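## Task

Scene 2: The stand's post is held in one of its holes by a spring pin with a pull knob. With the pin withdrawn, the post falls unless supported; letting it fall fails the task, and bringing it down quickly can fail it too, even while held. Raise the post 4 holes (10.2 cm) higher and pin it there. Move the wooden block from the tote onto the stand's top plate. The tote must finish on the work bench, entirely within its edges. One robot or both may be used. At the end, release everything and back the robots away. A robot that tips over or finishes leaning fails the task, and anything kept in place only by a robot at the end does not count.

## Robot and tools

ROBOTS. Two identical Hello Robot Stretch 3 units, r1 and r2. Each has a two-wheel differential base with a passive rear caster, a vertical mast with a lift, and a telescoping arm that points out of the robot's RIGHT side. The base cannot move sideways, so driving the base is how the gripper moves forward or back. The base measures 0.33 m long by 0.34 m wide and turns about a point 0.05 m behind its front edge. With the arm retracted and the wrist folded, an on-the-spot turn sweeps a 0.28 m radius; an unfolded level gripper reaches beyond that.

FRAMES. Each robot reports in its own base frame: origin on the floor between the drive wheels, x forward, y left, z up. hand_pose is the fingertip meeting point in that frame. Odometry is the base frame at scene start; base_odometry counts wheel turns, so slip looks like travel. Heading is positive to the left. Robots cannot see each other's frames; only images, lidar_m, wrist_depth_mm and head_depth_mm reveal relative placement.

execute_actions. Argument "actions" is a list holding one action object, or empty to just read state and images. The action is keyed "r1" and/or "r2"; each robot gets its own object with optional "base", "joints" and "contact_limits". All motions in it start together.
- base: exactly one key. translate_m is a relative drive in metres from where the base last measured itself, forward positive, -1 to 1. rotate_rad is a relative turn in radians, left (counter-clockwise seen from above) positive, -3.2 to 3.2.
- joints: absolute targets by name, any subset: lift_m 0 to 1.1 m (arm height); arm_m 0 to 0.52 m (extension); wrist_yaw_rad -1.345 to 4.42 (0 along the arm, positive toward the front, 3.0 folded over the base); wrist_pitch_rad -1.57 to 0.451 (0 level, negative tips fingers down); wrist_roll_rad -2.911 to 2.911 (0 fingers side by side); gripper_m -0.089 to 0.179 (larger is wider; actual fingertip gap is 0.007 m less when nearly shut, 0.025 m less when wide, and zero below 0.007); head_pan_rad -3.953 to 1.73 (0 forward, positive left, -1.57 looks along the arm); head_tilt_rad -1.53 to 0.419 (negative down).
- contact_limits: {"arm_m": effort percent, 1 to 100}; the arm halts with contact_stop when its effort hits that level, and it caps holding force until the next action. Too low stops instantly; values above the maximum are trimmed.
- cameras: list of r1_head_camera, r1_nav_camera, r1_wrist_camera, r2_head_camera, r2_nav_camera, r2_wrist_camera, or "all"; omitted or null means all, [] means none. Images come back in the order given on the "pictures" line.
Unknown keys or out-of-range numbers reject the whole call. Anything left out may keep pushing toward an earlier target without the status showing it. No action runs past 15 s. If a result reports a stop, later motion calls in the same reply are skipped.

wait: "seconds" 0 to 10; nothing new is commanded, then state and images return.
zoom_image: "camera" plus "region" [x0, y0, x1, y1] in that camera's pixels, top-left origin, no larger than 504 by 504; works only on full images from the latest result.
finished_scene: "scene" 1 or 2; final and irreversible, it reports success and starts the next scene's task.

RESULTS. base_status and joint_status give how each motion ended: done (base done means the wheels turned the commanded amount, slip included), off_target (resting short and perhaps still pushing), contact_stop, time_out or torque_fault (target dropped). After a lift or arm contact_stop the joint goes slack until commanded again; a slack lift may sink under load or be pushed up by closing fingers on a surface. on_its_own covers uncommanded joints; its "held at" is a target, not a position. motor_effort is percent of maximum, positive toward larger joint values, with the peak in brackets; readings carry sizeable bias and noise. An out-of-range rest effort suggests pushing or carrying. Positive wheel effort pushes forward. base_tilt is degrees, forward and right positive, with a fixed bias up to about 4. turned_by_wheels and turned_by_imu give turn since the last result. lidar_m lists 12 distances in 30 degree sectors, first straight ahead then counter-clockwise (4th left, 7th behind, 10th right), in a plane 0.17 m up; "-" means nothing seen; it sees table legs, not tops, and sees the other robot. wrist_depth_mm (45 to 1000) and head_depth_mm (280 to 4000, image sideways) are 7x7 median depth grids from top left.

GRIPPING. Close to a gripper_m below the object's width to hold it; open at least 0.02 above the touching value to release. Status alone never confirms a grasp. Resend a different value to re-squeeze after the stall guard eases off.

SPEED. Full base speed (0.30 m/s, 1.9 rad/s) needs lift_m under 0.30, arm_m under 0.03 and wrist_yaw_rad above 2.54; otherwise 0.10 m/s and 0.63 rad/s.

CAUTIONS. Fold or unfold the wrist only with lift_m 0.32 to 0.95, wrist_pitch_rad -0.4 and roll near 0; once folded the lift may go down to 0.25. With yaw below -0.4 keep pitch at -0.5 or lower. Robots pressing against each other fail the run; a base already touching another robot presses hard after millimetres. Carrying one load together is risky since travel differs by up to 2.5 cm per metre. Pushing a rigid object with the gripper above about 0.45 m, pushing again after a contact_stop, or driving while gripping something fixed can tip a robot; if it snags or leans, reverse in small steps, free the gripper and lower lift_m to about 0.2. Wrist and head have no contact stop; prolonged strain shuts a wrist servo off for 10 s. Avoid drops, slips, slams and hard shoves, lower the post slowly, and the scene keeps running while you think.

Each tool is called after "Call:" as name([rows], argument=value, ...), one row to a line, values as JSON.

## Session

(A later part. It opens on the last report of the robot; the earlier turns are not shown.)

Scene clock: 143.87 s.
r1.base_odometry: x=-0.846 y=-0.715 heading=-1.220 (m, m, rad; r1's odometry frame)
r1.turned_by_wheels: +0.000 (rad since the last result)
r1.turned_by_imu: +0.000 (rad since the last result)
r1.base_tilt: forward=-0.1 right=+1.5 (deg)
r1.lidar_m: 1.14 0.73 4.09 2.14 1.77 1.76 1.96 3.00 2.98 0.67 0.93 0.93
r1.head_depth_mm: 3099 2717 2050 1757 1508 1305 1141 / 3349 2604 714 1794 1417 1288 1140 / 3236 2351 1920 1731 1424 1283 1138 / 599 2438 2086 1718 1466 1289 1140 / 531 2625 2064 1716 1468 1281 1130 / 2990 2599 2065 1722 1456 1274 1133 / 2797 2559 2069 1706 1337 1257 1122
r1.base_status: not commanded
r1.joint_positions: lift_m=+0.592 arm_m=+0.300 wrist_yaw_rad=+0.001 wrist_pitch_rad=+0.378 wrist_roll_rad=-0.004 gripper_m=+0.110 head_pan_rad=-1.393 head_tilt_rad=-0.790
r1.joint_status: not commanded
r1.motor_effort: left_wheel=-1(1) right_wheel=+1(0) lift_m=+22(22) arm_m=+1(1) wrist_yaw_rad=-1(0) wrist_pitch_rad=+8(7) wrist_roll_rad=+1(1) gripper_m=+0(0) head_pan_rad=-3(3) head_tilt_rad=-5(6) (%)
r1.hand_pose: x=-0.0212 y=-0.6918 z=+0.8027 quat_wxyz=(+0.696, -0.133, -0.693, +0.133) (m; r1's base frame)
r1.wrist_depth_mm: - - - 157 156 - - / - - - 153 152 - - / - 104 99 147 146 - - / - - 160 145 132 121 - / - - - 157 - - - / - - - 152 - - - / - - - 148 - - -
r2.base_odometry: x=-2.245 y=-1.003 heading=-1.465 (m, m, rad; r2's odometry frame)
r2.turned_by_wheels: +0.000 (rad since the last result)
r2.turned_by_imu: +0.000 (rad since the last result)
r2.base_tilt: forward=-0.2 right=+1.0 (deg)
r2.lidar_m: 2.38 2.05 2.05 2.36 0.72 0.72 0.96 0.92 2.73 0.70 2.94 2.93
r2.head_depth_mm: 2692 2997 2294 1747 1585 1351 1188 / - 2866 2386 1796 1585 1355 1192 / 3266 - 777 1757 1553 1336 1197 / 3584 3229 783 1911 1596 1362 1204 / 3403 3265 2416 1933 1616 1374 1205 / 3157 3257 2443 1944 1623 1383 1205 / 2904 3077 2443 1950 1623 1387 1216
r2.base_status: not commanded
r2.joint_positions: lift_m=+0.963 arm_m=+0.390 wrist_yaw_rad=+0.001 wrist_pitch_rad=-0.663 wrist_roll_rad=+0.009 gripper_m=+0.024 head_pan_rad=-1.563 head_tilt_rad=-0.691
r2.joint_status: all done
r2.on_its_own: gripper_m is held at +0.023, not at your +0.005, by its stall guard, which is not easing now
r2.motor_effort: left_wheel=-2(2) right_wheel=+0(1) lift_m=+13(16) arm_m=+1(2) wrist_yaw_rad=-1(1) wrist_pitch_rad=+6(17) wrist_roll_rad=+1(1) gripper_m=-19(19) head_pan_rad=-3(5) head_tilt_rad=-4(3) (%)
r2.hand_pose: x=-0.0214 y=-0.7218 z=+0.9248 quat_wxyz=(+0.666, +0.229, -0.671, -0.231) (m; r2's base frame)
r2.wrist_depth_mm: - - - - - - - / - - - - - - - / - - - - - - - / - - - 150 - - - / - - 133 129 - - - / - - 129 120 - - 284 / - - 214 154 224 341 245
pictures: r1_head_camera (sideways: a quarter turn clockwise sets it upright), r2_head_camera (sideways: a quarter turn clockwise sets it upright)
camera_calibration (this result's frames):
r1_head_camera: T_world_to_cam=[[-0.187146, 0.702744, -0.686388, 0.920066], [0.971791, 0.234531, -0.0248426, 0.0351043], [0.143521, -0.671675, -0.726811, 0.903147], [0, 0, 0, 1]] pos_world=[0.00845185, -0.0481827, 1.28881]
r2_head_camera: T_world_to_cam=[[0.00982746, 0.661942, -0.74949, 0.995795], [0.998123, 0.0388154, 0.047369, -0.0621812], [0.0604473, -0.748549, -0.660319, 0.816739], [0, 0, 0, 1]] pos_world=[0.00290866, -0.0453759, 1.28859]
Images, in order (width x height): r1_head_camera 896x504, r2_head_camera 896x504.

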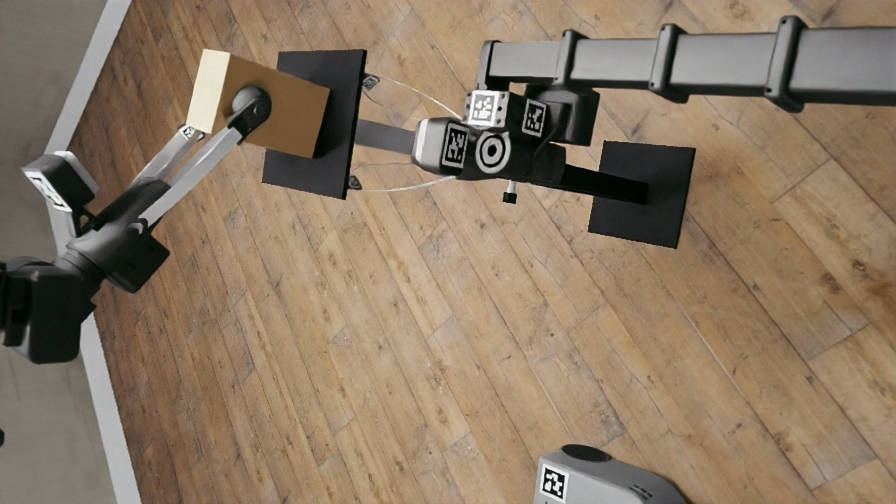

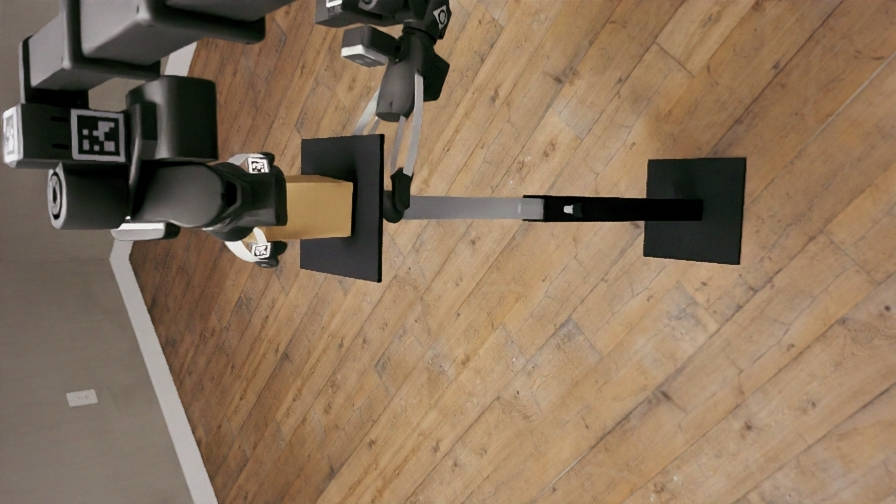

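Call:
execute_actions([
  {"r1":{"joints":{"lift_m":0.597}},"r2":{"joints":{"gripper_m":0.12}}},
], cameras=[])

Call:
execute_actions([
  {"r1":{"joints":{"gripper_m":-0.03}},"r2":{"joints":{"arm_m":0.17}}},
], cameras=[])

Call:
execute_actions([
  {"r2":{"joints":{"lift_m":0.335,"wrist_pitch_rad":0,"gripper_m":0.07,"head_tilt_rad":-0.8}}},
], cameras=["r2_head_camera","r1_head_camera","r2_wrist_camera","r1_wrist_camera"])

Scene clock: 155.40 s.
r1.base_odometry: x=-0.846 y=-0.715 heading=-1.220 (m, m, rad; r1's odometry frame)
r1.turned_by_wheels: +0.000 (rad since the last result)
r1.turned_by_imu: +0.001 (rad since the last result)
r1.base_tilt: forward=-0.2 right=+1.5 (deg)
r1.lidar_m: 1.14 0.73 4.09 2.14 1.77 1.76 1.96 2.99 2.98 0.67 0.94 0.93
r1.head_depth_mm: 3062 2712 2067 1757 1490 1299 1143 / 3375 721 720 1819 1421 1295 1136 / 3275 2382 1378 1738 1424 1285 1143 / 599 2441 2101 1735 1465 1283 1139 / 531 2645 2062 1732 1464 1282 1133 / 2953 2622 2039 1723 1466 1279 1123 / 2800 2611 2036 1697 1336 1252 1129
r1.base_status: not commanded
r1.joint_positions: lift_m=+0.597 arm_m=+0.300 wrist_yaw_rad=+0.001 wrist_pitch_rad=+0.378 wrist_roll_rad=-0.004 gripper_m=+0.110 head_pan_rad=-1.393 head_tilt_rad=-0.790
r1.joint_status: all done
r1.motor_effort: left_wheel=-2(1) right_wheel=+1(1) lift_m=+22(25) arm_m=+1(1) wrist_yaw_rad=+0(0) wrist_pitch_rad=+7(7) wrist_roll_rad=+0(0) gripper_m=+0(0) head_pan_rad=-3(3) head_tilt_rad=-5(5) (%)
r1.hand_pose: x=-0.0212 y=-0.6918 z=+0.8077 quat_wxyz=(+0.696, -0.133, -0.693, +0.133) (m; r1's base frame)
r1.wrist_depth_mm: - - - 158 154 - - / - - - 154 150 - - / - - - 148 145 - - / - - 125 114 104 111 - / - - - 157 - - - / - - - 152 - - - / - - - 148 - - -
r2.base_odometry: x=-2.245 y=-1.003 heading=-1.465 (m, m, rad; r2's odometry frame)
r2.turned_by_wheels: +0.000 (rad since the last result)
r2.turned_by_imu: +0.000 (rad since the last result)
r2.base_tilt: forward=-0.2 right=+1.0 (deg)
r2.lidar_m: 2.38 2.05 2.05 2.38 0.72 0.72 0.96 0.93 2.72 0.70 2.94 2.93
r2.head_depth_mm: 2681 2994 2291 1746 1580 1359 1184 / - 2884 2383 1799 1594 1363 1189 / 3241 - 778 1812 1551 1340 1192 / 3541 3221 783 1925 1602 1358 1198 / 3433 3256 2435 1928 1613 1375 1205 / 3142 3280 2432 1945 1620 1385 1211 / 2925 3129 2465 1956 1624 1384 1211
r2.base_status: not commanded
r2.joint_positions: lift_m=+0.963 arm_m=+0.390 wrist_yaw_rad=+0.001 wrist_pitch_rad=-0.665 wrist_roll_rad=+0.009 gripper_m=+0.120 head_pan_rad=-1.563 head_tilt_rad=-0.691
r2.joint_status: all done
r2.motor_effort: left_wheel=-2(3) right_wheel=+0(1) lift_m=+15(15) arm_m=+1(1) wrist_yaw_rad=-1(0) wrist_pitch_rad=+7(9) wrist_roll_rad=+1(1) gripper_m=+1(82) head_pan_rad=-4(4) head_tilt_rad=-4(3) (%)
r2.hand_pose: x=-0.0214 y=-0.7214 z=+0.9242 quat_wxyz=(+0.666, +0.230, -0.671, -0.232) (m; r2's base frame)
r2.wrist_depth_mm: - - - - - - - / - - - - - - - / - - - - - - - / - - - 154 - - - / - - 274 134 275 - - / - - 128 119 242 - 282 / - - 211 139 226 280 242
pictures: none
No camera images: the call's "cameras" was empty. Leave "cameras" out to get every camera's image.

Scene clock: 158.27 s.
r1.base_odometry: x=-0.846 y=-0.715 heading=-1.221 (m, m, rad; r1's odometry frame)
r1.turned_by_wheels: +0.000 (rad since the last result)
r1.turned_by_imu: +0.000 (rad since the last result)
r1.base_tilt: forward=-0.1 right=+1.6 (deg)
r1.lidar_m: 1.14 0.73 4.12 2.15 1.77 1.76 1.96 2.99 2.98 0.67 0.94 0.93
r1.head_depth_mm: 3128 2705 2077 1733 1491 1294 1139 / 3354 2672 721 1810 1419 1287 1148 / 3460 2655 1929 1740 1411 1287 1136 / 3341 2608 2087 1728 1461 1289 1131 / 3126 2514 2072 1713 1459 1276 1129 / 2906 2411 2073 1718 1459 1276 1124 / 622 2477 2041 1694 1336 1267 1124
r1.base_status: not commanded
r1.joint_positions: lift_m=+0.597 arm_m=+0.300 wrist_yaw_rad=-0.003 wrist_pitch_rad=+0.381 wrist_roll_rad=-0.004 gripper_m=-0.029 head_pan_rad=-1.393 head_tilt_rad=-0.790
r1.joint_status: all done
r1.motor_effort: left_wheel=-2(2) right_wheel=+3(2) lift_m=+21(23) arm_m=-3(3) wrist_yaw_rad=+1(2) wrist_pitch_rad=+7(8) wrist_roll_rad=+0(0) gripper_m=-22(100) head_pan_rad=-3(3) head_tilt_rad=-5(5) (%)
r1.hand_pose: x=-0.0220 y=-0.6921 z=+0.8085 quat_wxyz=(+0.696, -0.135, -0.693, +0.132) (m; r1's base frame)
r1.wrist_depth_mm: - - - 157 - - - / - - - 152 - - - / - - - 147 - - - / - - 120 107 98 108 - / - - - 153 - - - / - - - 150 - - - / - - - 147 - - -
r2.base_odometry: x=-2.245 y=-1.003 heading=-1.465 (m, m, rad; r2's odometry frame)
r2.turned_by_wheels: +0.000 (rad since the last result)
r2.turned_by_imu: +0.000 (rad since the last result)
r2.base_tilt: forward=-0.3 right=+1.0 (deg)
r2.lidar_m: 2.38 2.04 2.05 2.37 0.72 0.72 0.96 0.92 2.72 0.70 2.93 2.94
r2.head_depth_mm: 2752 - - 1817 1580 1355 1185 / 3006 - - 1821 1591 1361 1191 / 3294 3444 - 1761 1563 1339 1192 / 3605 3252 839 1869 1602 1354 1201 / 3384 3245 2428 1929 1603 1373 1206 / 3155 3263 2446 1937 1615 1380 1208 / 2920 3141 2456 1956 1626 1389 1216
r2.base_status: not commanded
r2.joint_positions: lift_m=+0.963 arm_m=+0.170 wrist_yaw_rad=+0.001 wrist_pitch_rad=-0.665 wrist_roll_rad=+0.009 gripper_m=+0.120 head_pan_rad=-1.563 head_tilt_rad=-0.691
r2.joint_status: all done
r2.motor_effort: left_wheel=-2(2) right_wheel=+0(0) lift_m=+15(15) arm_m=-4(6) wrist_yaw_rad=-1(0) wrist_pitch_rad=+8(7) wrist_roll_rad=+0(1) gripper_m=+1(1) head_pan_rad=-4(4) head_tilt_rad=-4(4) (%)
r2.hand_pose: x=-0.0214 y=-0.5020 z=+0.9242 quat_wxyz=(+0.666, +0.230, -0.671, -0.232) (m; r2's base frame)
r2.wrist_depth_mm: - - - 282 - - - / - - - 299 - - - / - - - 347 - 400 434 / - - - 469 414 403 - / - - - - - - - / - - - - - 999 - / - - - 994 - 989 883
pictures: none
No camera images: the call's "cameras" was empty. Leave "cameras" out to get every camera's image.

Scene clock: 164.80 s.
r1.base_odometry: x=-0.846 y=-0.715 heading=-1.221 (m, m, rad; r1's odometry frame)
r1.turned_by_wheels: +0.000 (rad since the last result)
r1.turned_by_imu: +0.001 (rad since the last result)
r1.base_tilt: forward=-0.1 right=+1.5 (deg)
r1.lidar_m: 1.14 0.73 4.08 2.14 1.77 1.76 1.96 3.00 2.98 0.67 0.94 0.93
r1.head_depth_mm: 3122 2718 2085 1750 1494 1287 1147 / 3317 2696 720 1809 1423 1280 1141 / 3467 2686 1921 1738 1401 1288 1140 / 3263 2615 2097 1727 1440 1293 1132 / 3112 2635 2091 1723 1468 1283 1132 / 2967 2595 2062 1675 1453 1286 1124 / 2794 2613 2059 1691 1341 1264 1126
r1.base_status: not commanded
r1.joint_positions: lift_m=+0.597 arm_m=+0.300 wrist_yaw_rad=-0.003 wrist_pitch_rad=+0.381 wrist_roll_rad=-0.004 gripper_m=-0.029 head_pan_rad=-1.393 head_tilt_rad=-0.790
r1.joint_status: not commanded
r1.motor_effort: left_wheel=-2(3) right_wheel=+2(3) lift_m=+21(22) arm_m=-3(2) wrist_yaw_rad=+2(3) wrist_pitch_rad=+7(7) wrist_roll_rad=+0(0) gripper_m=-22(22) head_pan_rad=-3(3) head_tilt_rad=-5(5) (%)
r1.hand_pose: x=-0.0220 y=-0.6921 z=+0.8085 quat_wxyz=(+0.696, -0.135, -0.693, +0.132) (m; r1's base frame)
r1.wrist_depth_mm: - - - 156 - - - / - - - 152 - - - / - - - 147 - - - / - - 120 107 98 108 - / - - - 154 - - - / - - - 151 - - - / - - - 147 - - -
r2.base_odometry: x=-2.245 y=-1.003 heading=-1.465 (m, m, rad; r2's odometry frame)
r2.turned_by_wheels: +0.000 (rad since the last result)
r2.turned_by_imu: +0.001 (rad since the last result)
r2.base_tilt: forward=-0.3 right=+1.0 (deg)
r2.lidar_m: 2.38 2.05 2.05 2.38 0.72 0.72 0.96 0.92 2.72 0.70 2.93 2.94
r2.head_depth_mm: 2892 2552 836 1712 1467 1289 1151 / 3036 2562 1904 1719 1481 1323 1155 / 3247 766 833 1699 1445 - 1149 / 3462 2436 1927 1734 1483 1296 1166 / 3338 2635 2099 1749 1497 1314 1170 / 3150 2638 2102 1759 1503 1315 1170 / 2983 2666 2120 1773 1508 1320 1175
r2.base_status: not commanded
r2.joint_positions: lift_m=+0.336 arm_m=+0.170 wrist_yaw_rad=+0.001 wrist_pitch_rad=-0.022 wrist_roll_rad=+0.009 gripper_m=+0.070 head_pan_rad=-1.563 head_tilt_rad=-0.789
r2.joint_status: all done
r2.motor_effort: left_wheel=-2(2) right_wheel=+0(0) lift_m=+15(16) arm_m=-3(3) wrist_yaw_rad=+0(0) wrist_pitch_rad=+11(11) wrist_roll_rad=+1(1) gripper_m=+1(81) head_pan_rad=-4(3) head_tilt_rad=-5(15) (%)
r2.hand_pose: x=-0.0212 y=-0.5709 z=+0.4446 quat_wxyz=(+0.704, +0.008, -0.710, -0.008) (m; r2's base frame)
r2.wrist_depth_mm: - - - - - - - / - - - - - - - / - - - - - - - / - - - - - - - / - - - - - - - / - 995 - 925 - - - / 755 763 782 710 775 805 804
pictures: r1_head_camera (sideways: a quarter turn clockwise sets it upright), r1_wrist_camera, r2_head_camera (sideways: a quarter turn clockwise sets it upright), r2_wrist_camera
camera_calibration (this result's frames):
r1_head_camera: T_world_to_cam=[[-0.187128, 0.702748, -0.686388, 0.920066], [0.971797, 0.234507, -0.0248426, 0.0351042], [0.143504, -0.671678, -0.726811, 0.903147], [0, 0, 0, 1]] pos_world=[0.00845066, -0.0481828, 1.28881]
r1_wrist_camera: T_world_to_cam=[[-0.998183, 0.00235354, 0.0602105, -0.0695618], [-0.0597082, -0.173118, -0.98309, 0.704086], [0.00810978, -0.984898, 0.172944, -0.65049], [0, 0, 0, 1]] pos_world=[-0.0221204, -0.518613, 0.808866]
r2_head_camera: T_world_to_cam=[[0.00928305, 0.732282, -0.680939, 0.90646], [0.99816, 0.0340145, 0.0501869, -0.0658438], [0.0599128, -0.680152, -0.730619, 0.908177], [0, 0, 0, 1]] pos_world=[0.0028966, -0.0438463, 1.28408]
r2_wrist_camera: T_world_to_cam=[[-0.999637, 0.0235614, 0.0130503, -0.0202958], [-0.00838186, 0.188335, -0.982069, 0.577817], [-0.0255967, -0.981822, -0.188069, -0.315488], [0, 0, 0, 1]] pos_world=[-0.0235207, -0.418098, 0.508388]
Images, in order (width x height): r1_head_camera 896x504, r1_wrist_camera 644x364, r2_head_camera 896x504, r2_wrist_camera 644x364.

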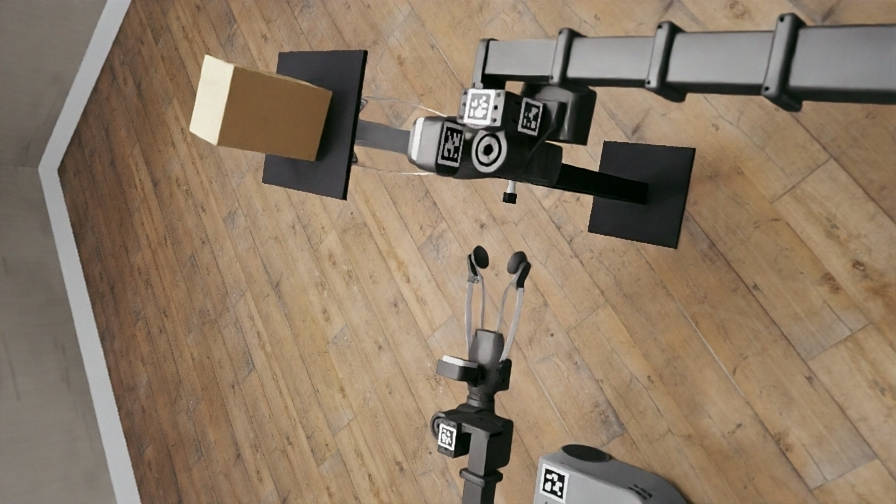

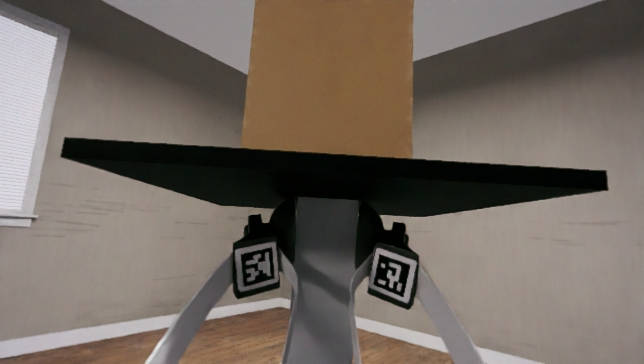

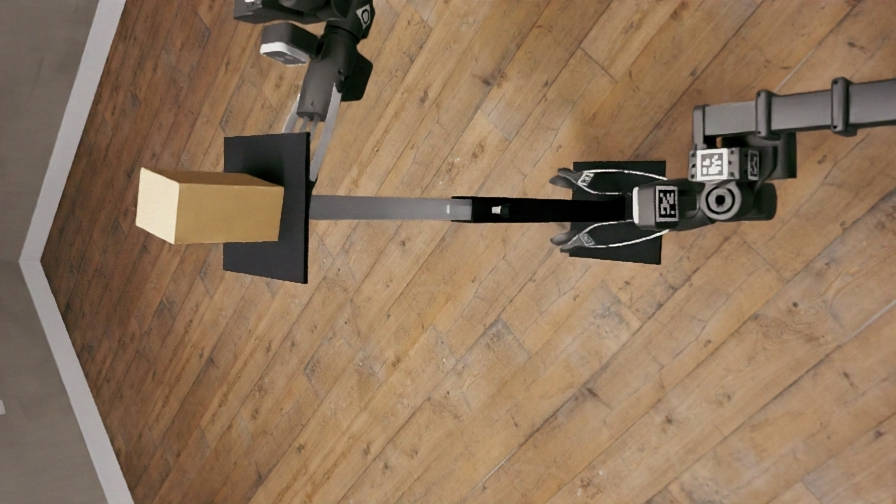

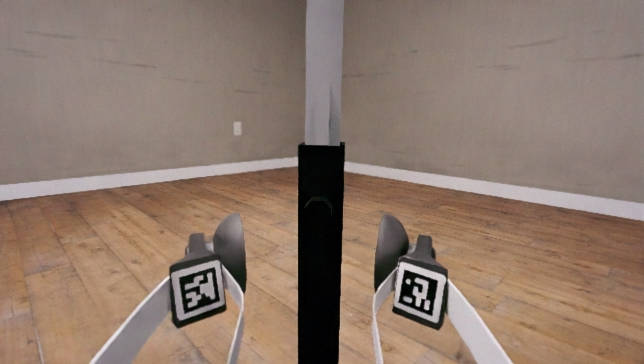

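Call:
execute_actions([
  {"r2":{"joints":{"lift_m":0.329,"arm_m":0.266}}},
], cameras=["r1_head_camera","r2_wrist_camera"])

Call:
execute_actions([
  {"r1":{"joints":{"lift_m":0.605}},"r2":{"joints":{"gripper_m":-0.035}}},
], cameras=["r1_head_camera","r2_wrist_camera","r1_wrist_camera"])

Scene clock: 174.07 s.
r1.base_odometry: x=-0.846 y=-0.715 heading=-1.221 (m, m, rad; r1's odometry frame)
r1.turned_by_wheels: +0.000 (rad since the last result)
r1.turned_by_imu: +0.001 (rad since the last result)
r1.base_tilt: forward=-0.1 right=+1.6 (deg)
r1.lidar_m: 1.14 0.73 4.09 2.14 1.77 1.76 1.96 3.00 2.98 0.67 0.94 0.93
r1.head_depth_mm: 3116 2707 2074 1767 1492 1300 1137 / 3352 2669 723 1811 1419 1296 1137 / 3478 2642 1925 1727 1404 1285 1136 / 3288 2625 2090 1718 1443 1280 1135 / 3109 2618 2084 1720 1460 1282 1134 / 2969 2604 2062 1701 1444 1274 1133 / 2780 2578 2052 1679 1330 1263 1123
r1.base_status: not commanded
r1.joint_positions: lift_m=+0.597 arm_m=+0.300 wrist_yaw_rad=-0.003 wrist_pitch_rad=+0.381 wrist_roll_rad=-0.004 gripper_m=-0.029 head_pan_rad=-1.393 head_tilt_rad=-0.790
r1.joint_status: not commanded
r1.motor_effort: left_wheel=-2(2) right_wheel=+2(2) lift_m=+22(22) arm_m=-2(3) wrist_yaw_rad=+2(2) wrist_pitch_rad=+7(7) wrist_roll_rad=+0(0) gripper_m=-22(22) head_pan_rad=-3(3) head_tilt_rad=-5(5) (%)
r1.hand_pose: x=-0.0220 y=-0.6921 z=+0.8085 quat_wxyz=(+0.696, -0.135, -0.693, +0.132) (m; r1's base frame)
r1.wrist_depth_mm: - - - 156 - - - / - - - 152 - - - / - - - 147 - - - / - - 120 107 98 108 - / - - - 154 - - - / - - - 151 - - - / - - - 147 - - -
r2.base_odometry: x=-2.245 y=-1.003 heading=-1.465 (m, m, rad; r2's odometry frame)
r2.turned_by_wheels: +0.000 (rad since the last result)
r2.turned_by_imu: +0.000 (rad since the last result)
r2.base_tilt: forward=-0.3 right=+1.0 (deg)
r2.lidar_m: 2.37 2.05 2.05 2.37 0.72 0.72 0.96 0.92 2.72 0.70 2.93 2.93
r2.head_depth_mm: 2865 2556 836 1706 1472 1292 1149 / 3043 2570 1901 1711 1476 1307 1157 / 3248 763 835 1689 1511 1258 1160 / 3447 2438 1931 1743 1491 1308 1161 / 3338 2616 2099 1751 1500 1314 1165 / 3180 2624 2110 1759 1500 1314 1169 / 2983 2653 2128 1768 1510 1317 1174
r2.base_status: not commanded
r2.joint_positions: lift_m=+0.330 arm_m=+0.266 wrist_yaw_rad=+0.001 wrist_pitch_rad=-0.022 wrist_roll_rad=+0.009 gripper_m=+0.070 head_pan_rad=-1.563 head_tilt_rad=-0.790
r2.joint_status: all done
r2.motor_effort: left_wheel=-2(2) right_wheel=+0(0) lift_m=+15(15) arm_m=+2(5) wrist_yaw_rad=+0(0) wrist_pitch_rad=+11(11) wrist_roll_rad=+1(1) gripper_m=+1(1) head_pan_rad=-4(5) head_tilt_rad=-5(5) (%)
r2.hand_pose: x=-0.0212 y=-0.6663 z=+0.4387 quat_wxyz=(+0.704, +0.008, -0.710, -0.008) (m; r2's base frame)
r2.wrist_depth_mm: - - - 183 - - - / - - - 189 - - - / - - - 193 - - - / - - - 191 - - - / - - - 195 - - - / - - 988 203 - - - / 766 767 765 211 760 779 793
pictures: r1_head_camera (sideways: a quarter turn clockwise sets it upright), r2_wrist_camera
camera_calibration (this result's frames):
r1_head_camera: T_world_to_cam=[[-0.187127, 0.702748, -0.686388, 0.920066], [0.971797, 0.234505, -0.0248426, 0.0351042], [0.143504, -0.671678, -0.726811, 0.903147], [0, 0, 0, 1]] pos_world=[0.0084506, -0.0481828, 1.28881]
r2_wrist_camera: T_world_to_cam=[[-0.999637, 0.023567, 0.0130391, -0.0179628], [-0.00838139, 0.187892, -0.982154, 0.589746], [-0.0255964, -0.981907, -0.187627, -0.410497], [0, 0, 0, 1]] pos_world=[-0.0235207, -0.513455, 0.502436]
Images, in order (width x height): r1_head_camera 896x504, r2_wrist_camera 644x364.

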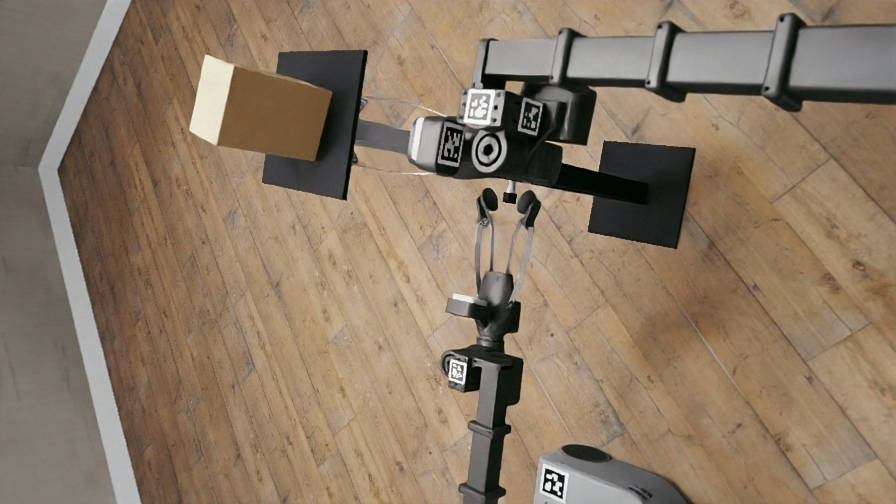

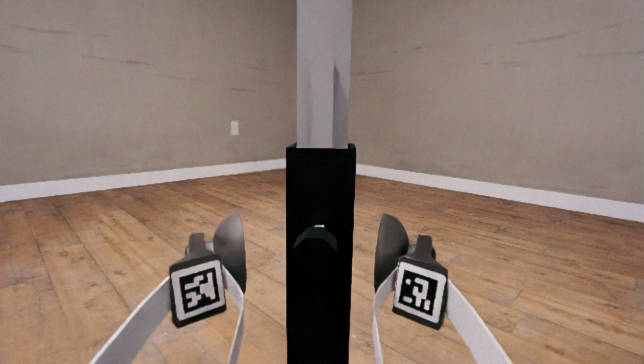

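Scene clock: 175.60 s.
r1.base_odometry: x=-0.846 y=-0.715 heading=-1.221 (m, m, rad; r1's odometry frame)
r1.turned_by_wheels: +0.000 (rad since the last result)
r1.turned_by_imu: +0.000 (rad since the last result)
r1.base_tilt: forward=-0.2 right=+1.5 (deg)
r1.lidar_m: 1.13 0.73 4.10 2.14 1.77 1.76 1.96 2.99 2.98 0.67 0.94 0.93
r1.head_depth_mm: 3143 2685 2065 1776 1506 1302 - / 3295 2668 723 1799 1424 1290 1141 / 3460 2655 1900 1738 1404 1284 1141 / 3282 2663 2074 1736 1443 1278 1134 / 3133 2652 2080 1710 1466 1268 1133 / 2971 2581 2047 1700 1462 1267 1130 / 2816 2570 2045 1692 1336 1267 1128
r1.base_status: not commanded
r1.joint_positions: lift_m=+0.605 arm_m=+0.300 wrist_yaw_rad=-0.003 wrist_pitch_rad=+0.355 wrist_roll_rad=-0.004 gripper_m=-0.029 head_pan_rad=-1.393 head_tilt_rad=-0.790
r1.joint_status: all done
r1.motor_effort: left_wheel=-2(3) right_wheel=+3(3) lift_m=+24(24) arm_m=-2(3) wrist_yaw_rad=+2(1) wrist_pitch_rad=+15(15) wrist_roll_rad=+1(0) gripper_m=-21(22) head_pan_rad=-3(3) head_tilt_rad=-4(5) (%)
r1.hand_pose: x=-0.0220 y=-0.6939 z=+0.8099 quat_wxyz=(+0.698, -0.126, -0.694, +0.123) (m; r1's base frame)
r1.wrist_depth_mm: - - - 152 148 - - / - - - 148 144 - - / - - - 144 141 - - / - 121 104 94 104 96 - / - - - 152 - - - / - - - 150 - - - / - - - 146 - - -
r2.base_odometry: x=-2.245 y=-1.003 heading=-1.465 (m, m, rad; r2's odometry frame)
r2.turned_by_wheels: +0.000 (rad since the last result)
r2.turned_by_imu: +0.000 (rad since the last result)
r2.base_tilt: forward=-0.3 right=+0.9 (deg)
r2.lidar_m: 2.38 2.05 2.05 2.37 0.72 0.72 0.96 0.92 2.72 0.70 2.94 2.94
r2.head_depth_mm: 2852 2543 824 1711 1473 1292 1149 / 3067 2562 1901 1726 1480 1307 1159 / 3239 767 857 1681 1512 1260 1158 / 3423 2424 1913 1741 1487 1307 1169 / 3344 2622 2083 1752 1500 1313 1168 / 3171 2610 2104 1758 1504 1314 1172 / 2959 2658 2136 1772 1510 1322 1174
r2.base_status: not commanded
r2.joint_positions: lift_m=+0.330 arm_m=+0.266 wrist_yaw_rad=-0.002 wrist_pitch_rad=-0.021 wrist_roll_rad=+0.009 gripper_m=-0.034 head_pan_rad=-1.563 head_tilt_rad=-0.790
r2.joint_status: all done
r2.motor_effort: left_wheel=-3(3) right_wheel=+1(1) lift_m=+15(15) arm_m=+1(1) wrist_yaw_rad=+1(1) wrist_pitch_rad=+11(11) wrist_roll_rad=+1(1) gripper_m=-22(97) head_pan_rad=-4(4) head_tilt_rad=-4(4) (%)
r2.hand_pose: x=-0.0219 y=-0.6663 z=+0.4388 quat_wxyz=(+0.704, +0.007, -0.710, -0.009) (m; r2's base frame)
r2.wrist_depth_mm: - - - 183 - - - / - - - 189 - - - / - - - 194 - - - / - - - 191 - - - / - - - 194 - - - / 995 992 - 202 - - - / 756 761 739 212 778 765 770
pictures: r1_head_camera (sideways: a quarter turn clockwise sets it upright), r1_wrist_camera, r2_wrist_camera
camera_calibration (this result's frames):
r1_head_camera: T_world_to_cam=[[-0.187126, 0.702749, -0.686388, 0.920066], [0.971798, 0.234504, -0.0248426, 0.0351042], [0.143502, -0.671679, -0.726811, 0.903147], [0, 0, 0, 1]] pos_world=[0.00845051, -0.0481828, 1.28881]
r1_wrist_camera: T_world_to_cam=[[-0.998187, 0.0008071, 0.0601817, -0.0707021], [-0.059642, -0.147541, -0.987256, 0.726296], [0.00808243, -0.989056, 0.147321, -0.634651], [0, 0, 0, 1]] pos_world=[-0.0221267, -0.52049, 0.814792]
r2_wrist_camera: T_world_to_cam=[[-0.99957, 0.0262598, 0.0130312, -0.0168518], [-0.00787684, 0.187586, -0.982217, 0.589662], [-0.0282373, -0.981897, -0.187299, -0.410708], [0, 0, 0, 1]] pos_world=[-0.0237972, -0.513443, 0.50247]
Images, in order (width x height): r1_head_camera 896x504, r1_wrist_camera 644x364, r2_wrist_camera 644x364.

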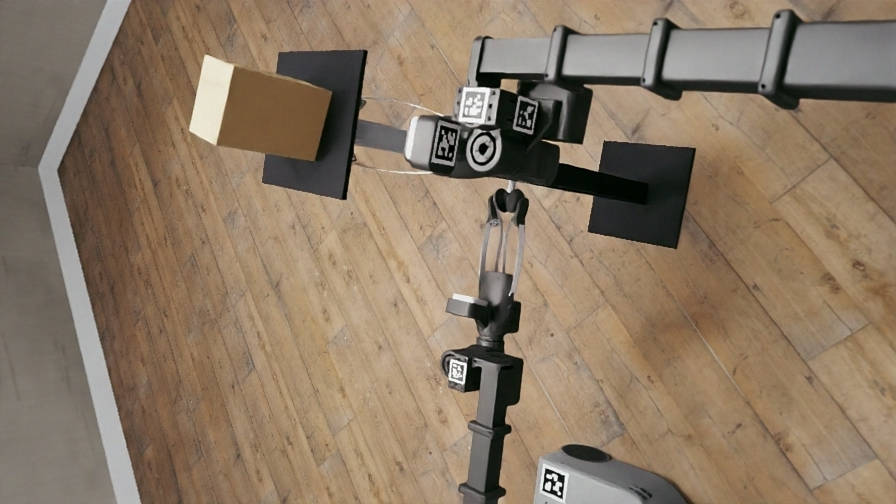

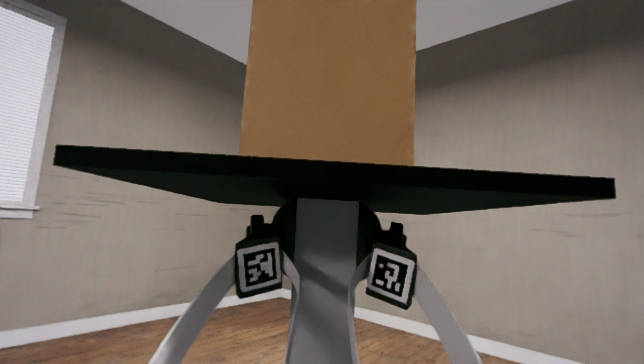

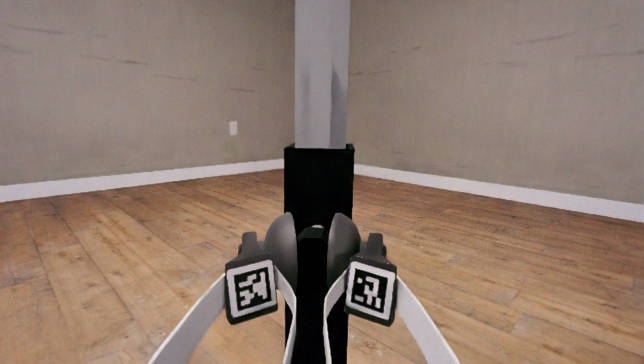

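Call:
execute_actions([
  {"r1":{"joints":{"lift_m":0.611}}},
], cameras=[])

Call:
execute_actions([
  {"r2":{"joints":{"arm_m":0.246}}},
], cameras=["r1_head_camera","r2_wrist_camera"])

Call:
execute_actions([
  {"r1":{"joints":{"lift_m":0.62}}},
], cameras=["r1_wrist_camera"])

Scene clock: 183.43 s.
r1.base_odometry: x=-0.846 y=-0.715 heading=-1.221 (m, m, rad; r1's odometry frame)
r1.turned_by_wheels: +0.000 (rad since the last result)
r1.turned_by_imu: +0.001 (rad since the last result)
r1.base_tilt: forward=-0.2 right=+1.6 (deg)
r1.lidar_m: 1.13 0.73 4.10 2.14 1.77 1.76 1.96 3.00 2.98 0.67 0.94 0.93
r1.head_depth_mm: 3093 2715 2073 1782 1483 1291 - / 3351 2631 725 1797 1412 1298 1145 / 3436 2608 1912 1739 1388 1287 1133 / 3283 2595 2076 1728 1442 1281 1143 / 3143 2617 2075 1702 1471 1281 1136 / 3012 2590 2078 1702 1456 1276 1126 / 2810 2570 2073 1706 1334 1265 1122
r1.base_status: not commanded
r1.joint_positions: lift_m=+0.611 arm_m=+0.300 wrist_yaw_rad=-0.003 wrist_pitch_rad=+0.334 wrist_roll_rad=-0.004 gripper_m=-0.029 head_pan_rad=-1.393 head_tilt_rad=-0.790
r1.joint_status: all done
r1.motor_effort: left_wheel=-2(2) right_wheel=+3(2) lift_m=+25(23) arm_m=-2(3) wrist_yaw_rad=+1(2) wrist_pitch_rad=+21(22) wrist_roll_rad=+0(0) gripper_m=-21(22) head_pan_rad=-3(3) head_tilt_rad=-5(4) (%)
r1.hand_pose: x=-0.0220 y=-0.6952 z=+0.8107 quat_wxyz=(+0.699, -0.119, -0.696, +0.116) (m; r1's base frame)
r1.wrist_depth_mm: - - - 148 145 - - / - - - 146 141 - - / - - - 143 139 - - / - 106 93 105 95 106 - / - - - 151 - - - / - - - 149 - - - / - - - 146 - - -
r2.base_odometry: x=-2.245 y=-1.003 heading=-1.465 (m, m, rad; r2's odometry frame)
r2.turned_by_wheels: +0.000 (rad since the last result)
r2.turned_by_imu: +0.000 (rad since the last result)
r2.base_tilt: forward=-0.2 right=+1.0 (deg)
r2.lidar_m: 2.38 2.05 2.05 2.37 0.72 0.72 0.96 0.92 2.73 0.70 2.94 2.93
r2.head_depth_mm: 2862 2520 820 1710 1476 1291 1147 / 3078 2546 1896 1719 1477 1308 1157 / 3253 770 856 1689 1518 1255 1157 / 3442 2439 1919 1740 1498 1310 1165 / 3341 2612 2087 1753 1498 1318 1168 / 3152 2633 2104 1762 1506 1320 1173 / 2994 2655 2123 1775 1512 1325 1179
r2.base_status: not commanded
r2.joint_positions: lift_m=+0.330 arm_m=+0.266 wrist_yaw_rad=-0.002 wrist_pitch_rad=-0.021 wrist_roll_rad=+0.009 gripper_m=-0.029 head_pan_rad=-1.563 head_tilt_rad=-0.790
r2.joint_status: not commanded
r2.on_its_own: gripper_m is held at -0.029, not at your -0.035, by its stall guard, which is not easing now
r2.motor_effort: left_wheel=-3(3) right_wheel=+2(1) lift_m=+15(15) arm_m=+2(1) wrist_yaw_rad=+2(2) wrist_pitch_rad=+11(11) wrist_roll_rad=+1(1) gripper_m=-18(19) head_pan_rad=-3(3) head_tilt_rad=-4(4) (%)
r2.hand_pose: x=-0.0219 y=-0.6663 z=+0.4388 quat_wxyz=(+0.704, +0.007, -0.710, -0.009) (m; r2's base frame)
r2.wrist_depth_mm: - - - 183 - - - / - - - 189 - - - / - - - 193 - - - / - - - 192 - - - / - - - 194 - - - / 974 975 - 204 - - - / 763 752 725 211 788 776 771
pictures: none
No camera images: the call's "cameras" was empty. Leave "cameras" out to get every camera's image.

Scene clock: 184.47 s.
r1.base_odometry: x=-0.846 y=-0.715 heading=-1.221 (m, m, rad; r1's odometry frame)
r1.turned_by_wheels: +0.000 (rad since the last result)
r1.turned_by_imu: +0.000 (rad since the last result)
r1.base_tilt: forward=-0.1 right=+1.5 (deg)
r1.lidar_m: 1.14 0.73 4.09 2.14 1.77 1.76 1.96 2.99 2.98 0.67 0.94 0.93
r1.head_depth_mm: 3112 2691 2081 1802 1500 1285 - / 3353 2663 722 1788 1424 1290 1139 / 3429 2645 1921 1721 1417 1284 1139 / 3248 2662 2076 1726 1478 1268 1138 / 3136 2594 2078 1706 1457 1276 1131 / 2985 2614 2081 1663 1453 1270 1131 / 2777 2583 2050 1690 1333 1260 1121
r1.base_status: not commanded
r1.joint_positions: lift_m=+0.611 arm_m=+0.300 wrist_yaw_rad=-0.003 wrist_pitch_rad=+0.334 wrist_roll_rad=-0.004 gripper_m=-0.029 head_pan_rad=-1.393 head_tilt_rad=-0.790
r1.joint_status: not commanded
r1.motor_effort: left_wheel=-2(2) right_wheel=+2(2) lift_m=+25(26) arm_m=-3(2) wrist_yaw_rad=+2(2) wrist_pitch_rad=+21(21) wrist_roll_rad=+1(0) gripper_m=-21(21) head_pan_rad=-3(3) head_tilt_rad=-5(5) (%)
r1.hand_pose: x=-0.0220 y=-0.6952 z=+0.8107 quat_wxyz=(+0.699, -0.119, -0.696, +0.116) (m; r1's base frame)
r1.wrist_depth_mm: - - - 148 144 - - / - - - 146 142 - - / - - - 142 139 - - / - 106 93 105 95 106 - / - - - 151 - - - / - - - 149 - - - / - - - 146 - - -
r2.base_odometry: x=-2.245 y=-1.003 heading=-1.465 (m, m, rad; r2's odometry frame)
r2.turned_by_wheels: +0.000 (rad since the last result)
r2.turned_by_imu: +0.000 (rad since the last result)
r2.base_tilt: forward=-0.2 right=+1.1 (deg)
r2.lidar_m: 2.37 2.05 2.05 2.37 0.72 0.72 0.96 0.92 2.72 0.70 2.93 2.93
r2.head_depth_mm: 2848 2527 821 1712 1471 1294 1146 / 3051 2568 1906 1719 1473 1305 1152 / 3274 769 854 1688 1475 1252 1159 / 3450 2431 1931 1741 1490 1307 1164 / 3318 2628 2094 1744 1492 1313 1167 / 3191 2620 2106 1753 1510 1317 1170 / 2986 2661 2118 1767 1515 1323 1173
r2.base_status: not commanded
r2.joint_positions: lift_m=+0.330 arm_m=+0.246 wrist_yaw_rad=-0.003 wrist_pitch_rad=-0.019 wrist_roll_rad=+0.009 gripper_m=-0.029 head_pan_rad=-1.563 head_tilt_rad=-0.790
r2.joint_status: all done
r2.on_its_own: gripper_m is held at -0.029, not at your -0.035, by its stall guard, which is not easing now
r2.motor_effort: left_wheel=-3(3) right_wheel=+2(1) lift_m=+15(15) arm_m=-4(5) wrist_yaw_rad=+2(2) wrist_pitch_rad=+9(11) wrist_roll_rad=+1(0) gripper_m=-15(19) head_pan_rad=-4(4) head_tilt_rad=-5(5) (%)
r2.hand_pose: x=-0.0221 y=-0.6471 z=+0.4393 quat_wxyz=(+0.704, +0.006, -0.710, -0.008) (m; r2's base frame)
r2.wrist_depth_mm: - - - - - - - / - - - - - - - / - - - - - - - / - - - 211 - - - / - - - 213 - - - / 981 - - - - - - / 772 765 765 233 779 789 773
pictures: r1_head_camera (sideways: a quarter turn clockwise sets it upright), r2_wrist_camera
camera_calibration (this result's frames):
r1_head_camera: T_world_to_cam=[[-0.187125, 0.702749, -0.686388, 0.920066], [0.971798, 0.234501, -0.0248426, 0.0351042], [0.143501, -0.671679, -0.726811, 0.903147], [0, 0, 0, 1]] pos_world=[0.0084504, -0.0481828, 1.28881]
r2_wrist_camera: T_world_to_cam=[[-0.999551, 0.0270001, 0.0129805, -0.0170432], [-0.00774812, 0.185557, -0.982603, 0.585442], [-0.028939, -0.982262, -0.185265, -0.392926], [0, 0, 0, 1]] pos_world=[-0.0238704, -0.494129, 0.502683]
Images, in order (width x height): r1_head_camera 896x504, r2_wrist_camera 644x364.

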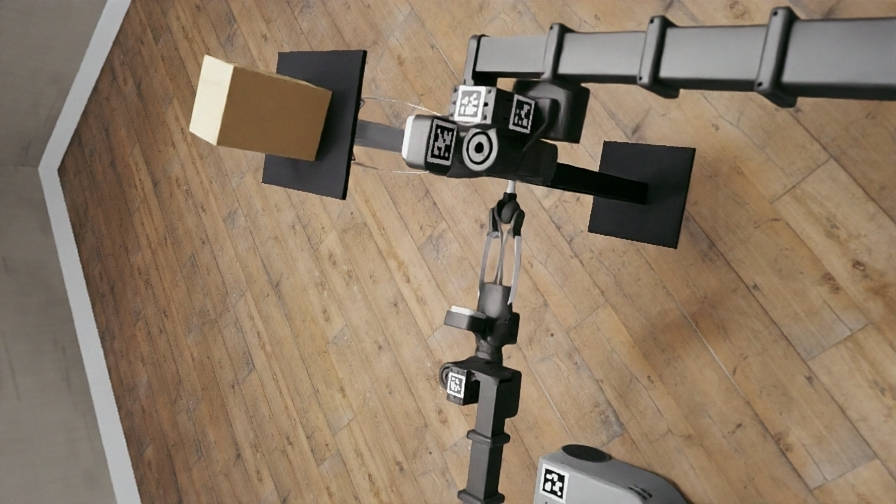

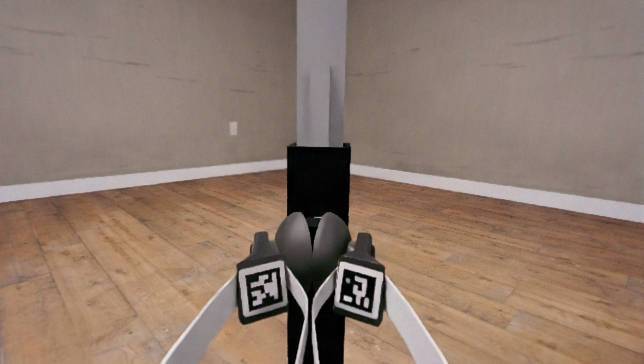

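Scene clock: 185.17 s.
r1.base_odometry: x=-0.846 y=-0.715 heading=-1.221 (m, m, rad; r1's odometry frame)
r1.turned_by_wheels: +0.000 (rad since the last result)
r1.turned_by_imu: +0.000 (rad since the last result)
r1.base_tilt: forward=-0.2 right=+1.5 (deg)
r1.lidar_m: 1.14 0.73 4.08 2.14 1.77 1.76 1.96 2.99 2.98 0.67 0.94 0.93
r1.head_depth_mm: 3139 2725 2065 1791 1497 1282 - / 3334 2690 719 1841 1419 1292 1137 / 3488 2646 1937 1734 1407 1292 1133 / 3334 2621 2087 1725 1470 1289 1135 / 3120 2594 2084 1718 1461 1280 1133 / 2956 2592 2058 1672 1451 1270 1125 / 2801 2626 2054 1707 1335 1263 1129
r1.base_status: not commanded
r1.joint_positions: lift_m=+0.619 arm_m=+0.300 wrist_yaw_rad=-0.003 wrist_pitch_rad=+0.303 wrist_roll_rad=-0.004 gripper_m=-0.029 head_pan_rad=-1.393 head_tilt_rad=-0.790
r1.joint_status: all done
r1.motor_effort: left_wheel=-2(2) right_wheel=+2(2) lift_m=+29(27) arm_m=+0(3) wrist_yaw_rad=+1(2) wrist_pitch_rad=+31(32) wrist_roll_rad=+0(0) gripper_m=-21(21) head_pan_rad=-3(3) head_tilt_rad=-4(4) (%)
r1.hand_pose: x=-0.0220 y=-0.6966 z=+0.8117 quat_wxyz=(+0.701, -0.108, -0.697, +0.106) (m; r1's base frame)
r1.wrist_depth_mm: - - - 145 141 - - / - - - 143 139 - - / - - - 140 137 - - / - - 102 137 102 - - / - - - 150 - - - / - - - 149 - - - / - - - 147 - - -
r2.base_odometry: x=-2.245 y=-1.003 heading=-1.465 (m, m, rad; r2's odometry frame)
r2.turned_by_wheels: +0.000 (rad since the last result)
r2.turned_by_imu: +0.000 (rad since the last result)
r2.base_tilt: forward=-0.2 right=+1.0 (deg)
r2.lidar_m: 2.37 2.05 2.05 2.36 0.72 0.72 0.96 0.92 2.72 0.70 2.93 2.94
r2.head_depth_mm: 2844 2549 815 1715 1473 1288 1152 / 3024 2560 1902 1722 1482 1305 1155 / 3253 776 856 1685 1479 1257 1156 / 3411 2428 1928 1741 1486 1302 1162 / 3331 2629 2090 1739 1494 1311 1167 / 3143 2639 2116 1752 1508 1320 1173 / 2991 2642 2117 1771 1510 1320 1175
r2.base_status: not commanded
r2.joint_positions: lift_m=+0.330 arm_m=+0.246 wrist_yaw_rad=-0.003 wrist_pitch_rad=-0.019 wrist_roll_rad=+0.009 gripper_m=-0.029 head_pan_rad=-1.563 head_tilt_rad=-0.790
r2.joint_status: not commanded
r2.on_its_own: gripper_m is held at -0.029, not at your -0.035, by its stall guard, which is not easing now
r2.motor_effort: left_wheel=-3(3) right_wheel=+1(1) lift_m=+15(15) arm_m=-4(4) wrist_yaw_rad=+2(2) wrist_pitch_rad=+10(10) wrist_roll_rad=+1(1) gripper_m=-15(15) head_pan_rad=-3(4) head_tilt_rad=-5(5) (%)
r2.hand_pose: x=-0.0221 y=-0.6471 z=+0.4393 quat_wxyz=(+0.704, +0.006, -0.710, -0.008) (m; r2's base frame)
r2.wrist_depth_mm: - - - - - - - / - - - - - - - / - - - - - - - / - - - 211 - - - / - - - 213 - - - / 972 - - - - - - / 737 772 753 233 787 784 792
pictures: r1_wrist_camera
camera_calibration (this result's frames):
r1_wrist_camera: T_world_to_cam=[[-0.998195, -0.00225091, 0.0600078, -0.0728145], [-0.05951, -0.0966381, -0.993539, 0.768248], [0.00803541, -0.995317, 0.0963297, -0.600604], [0, 0, 0, 1]] pos_world=[-0.0221386, -0.523713, 0.82551]
Images, in order (width x height): r1_wrist_camera 644x364.

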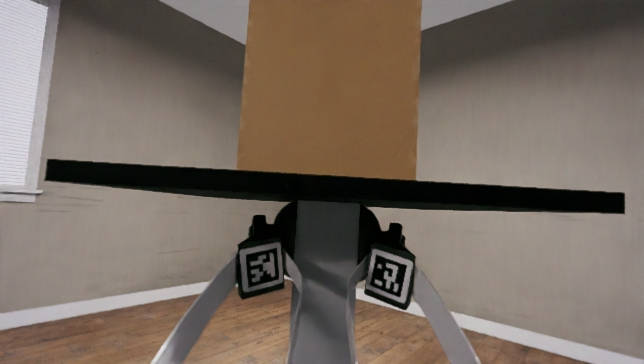

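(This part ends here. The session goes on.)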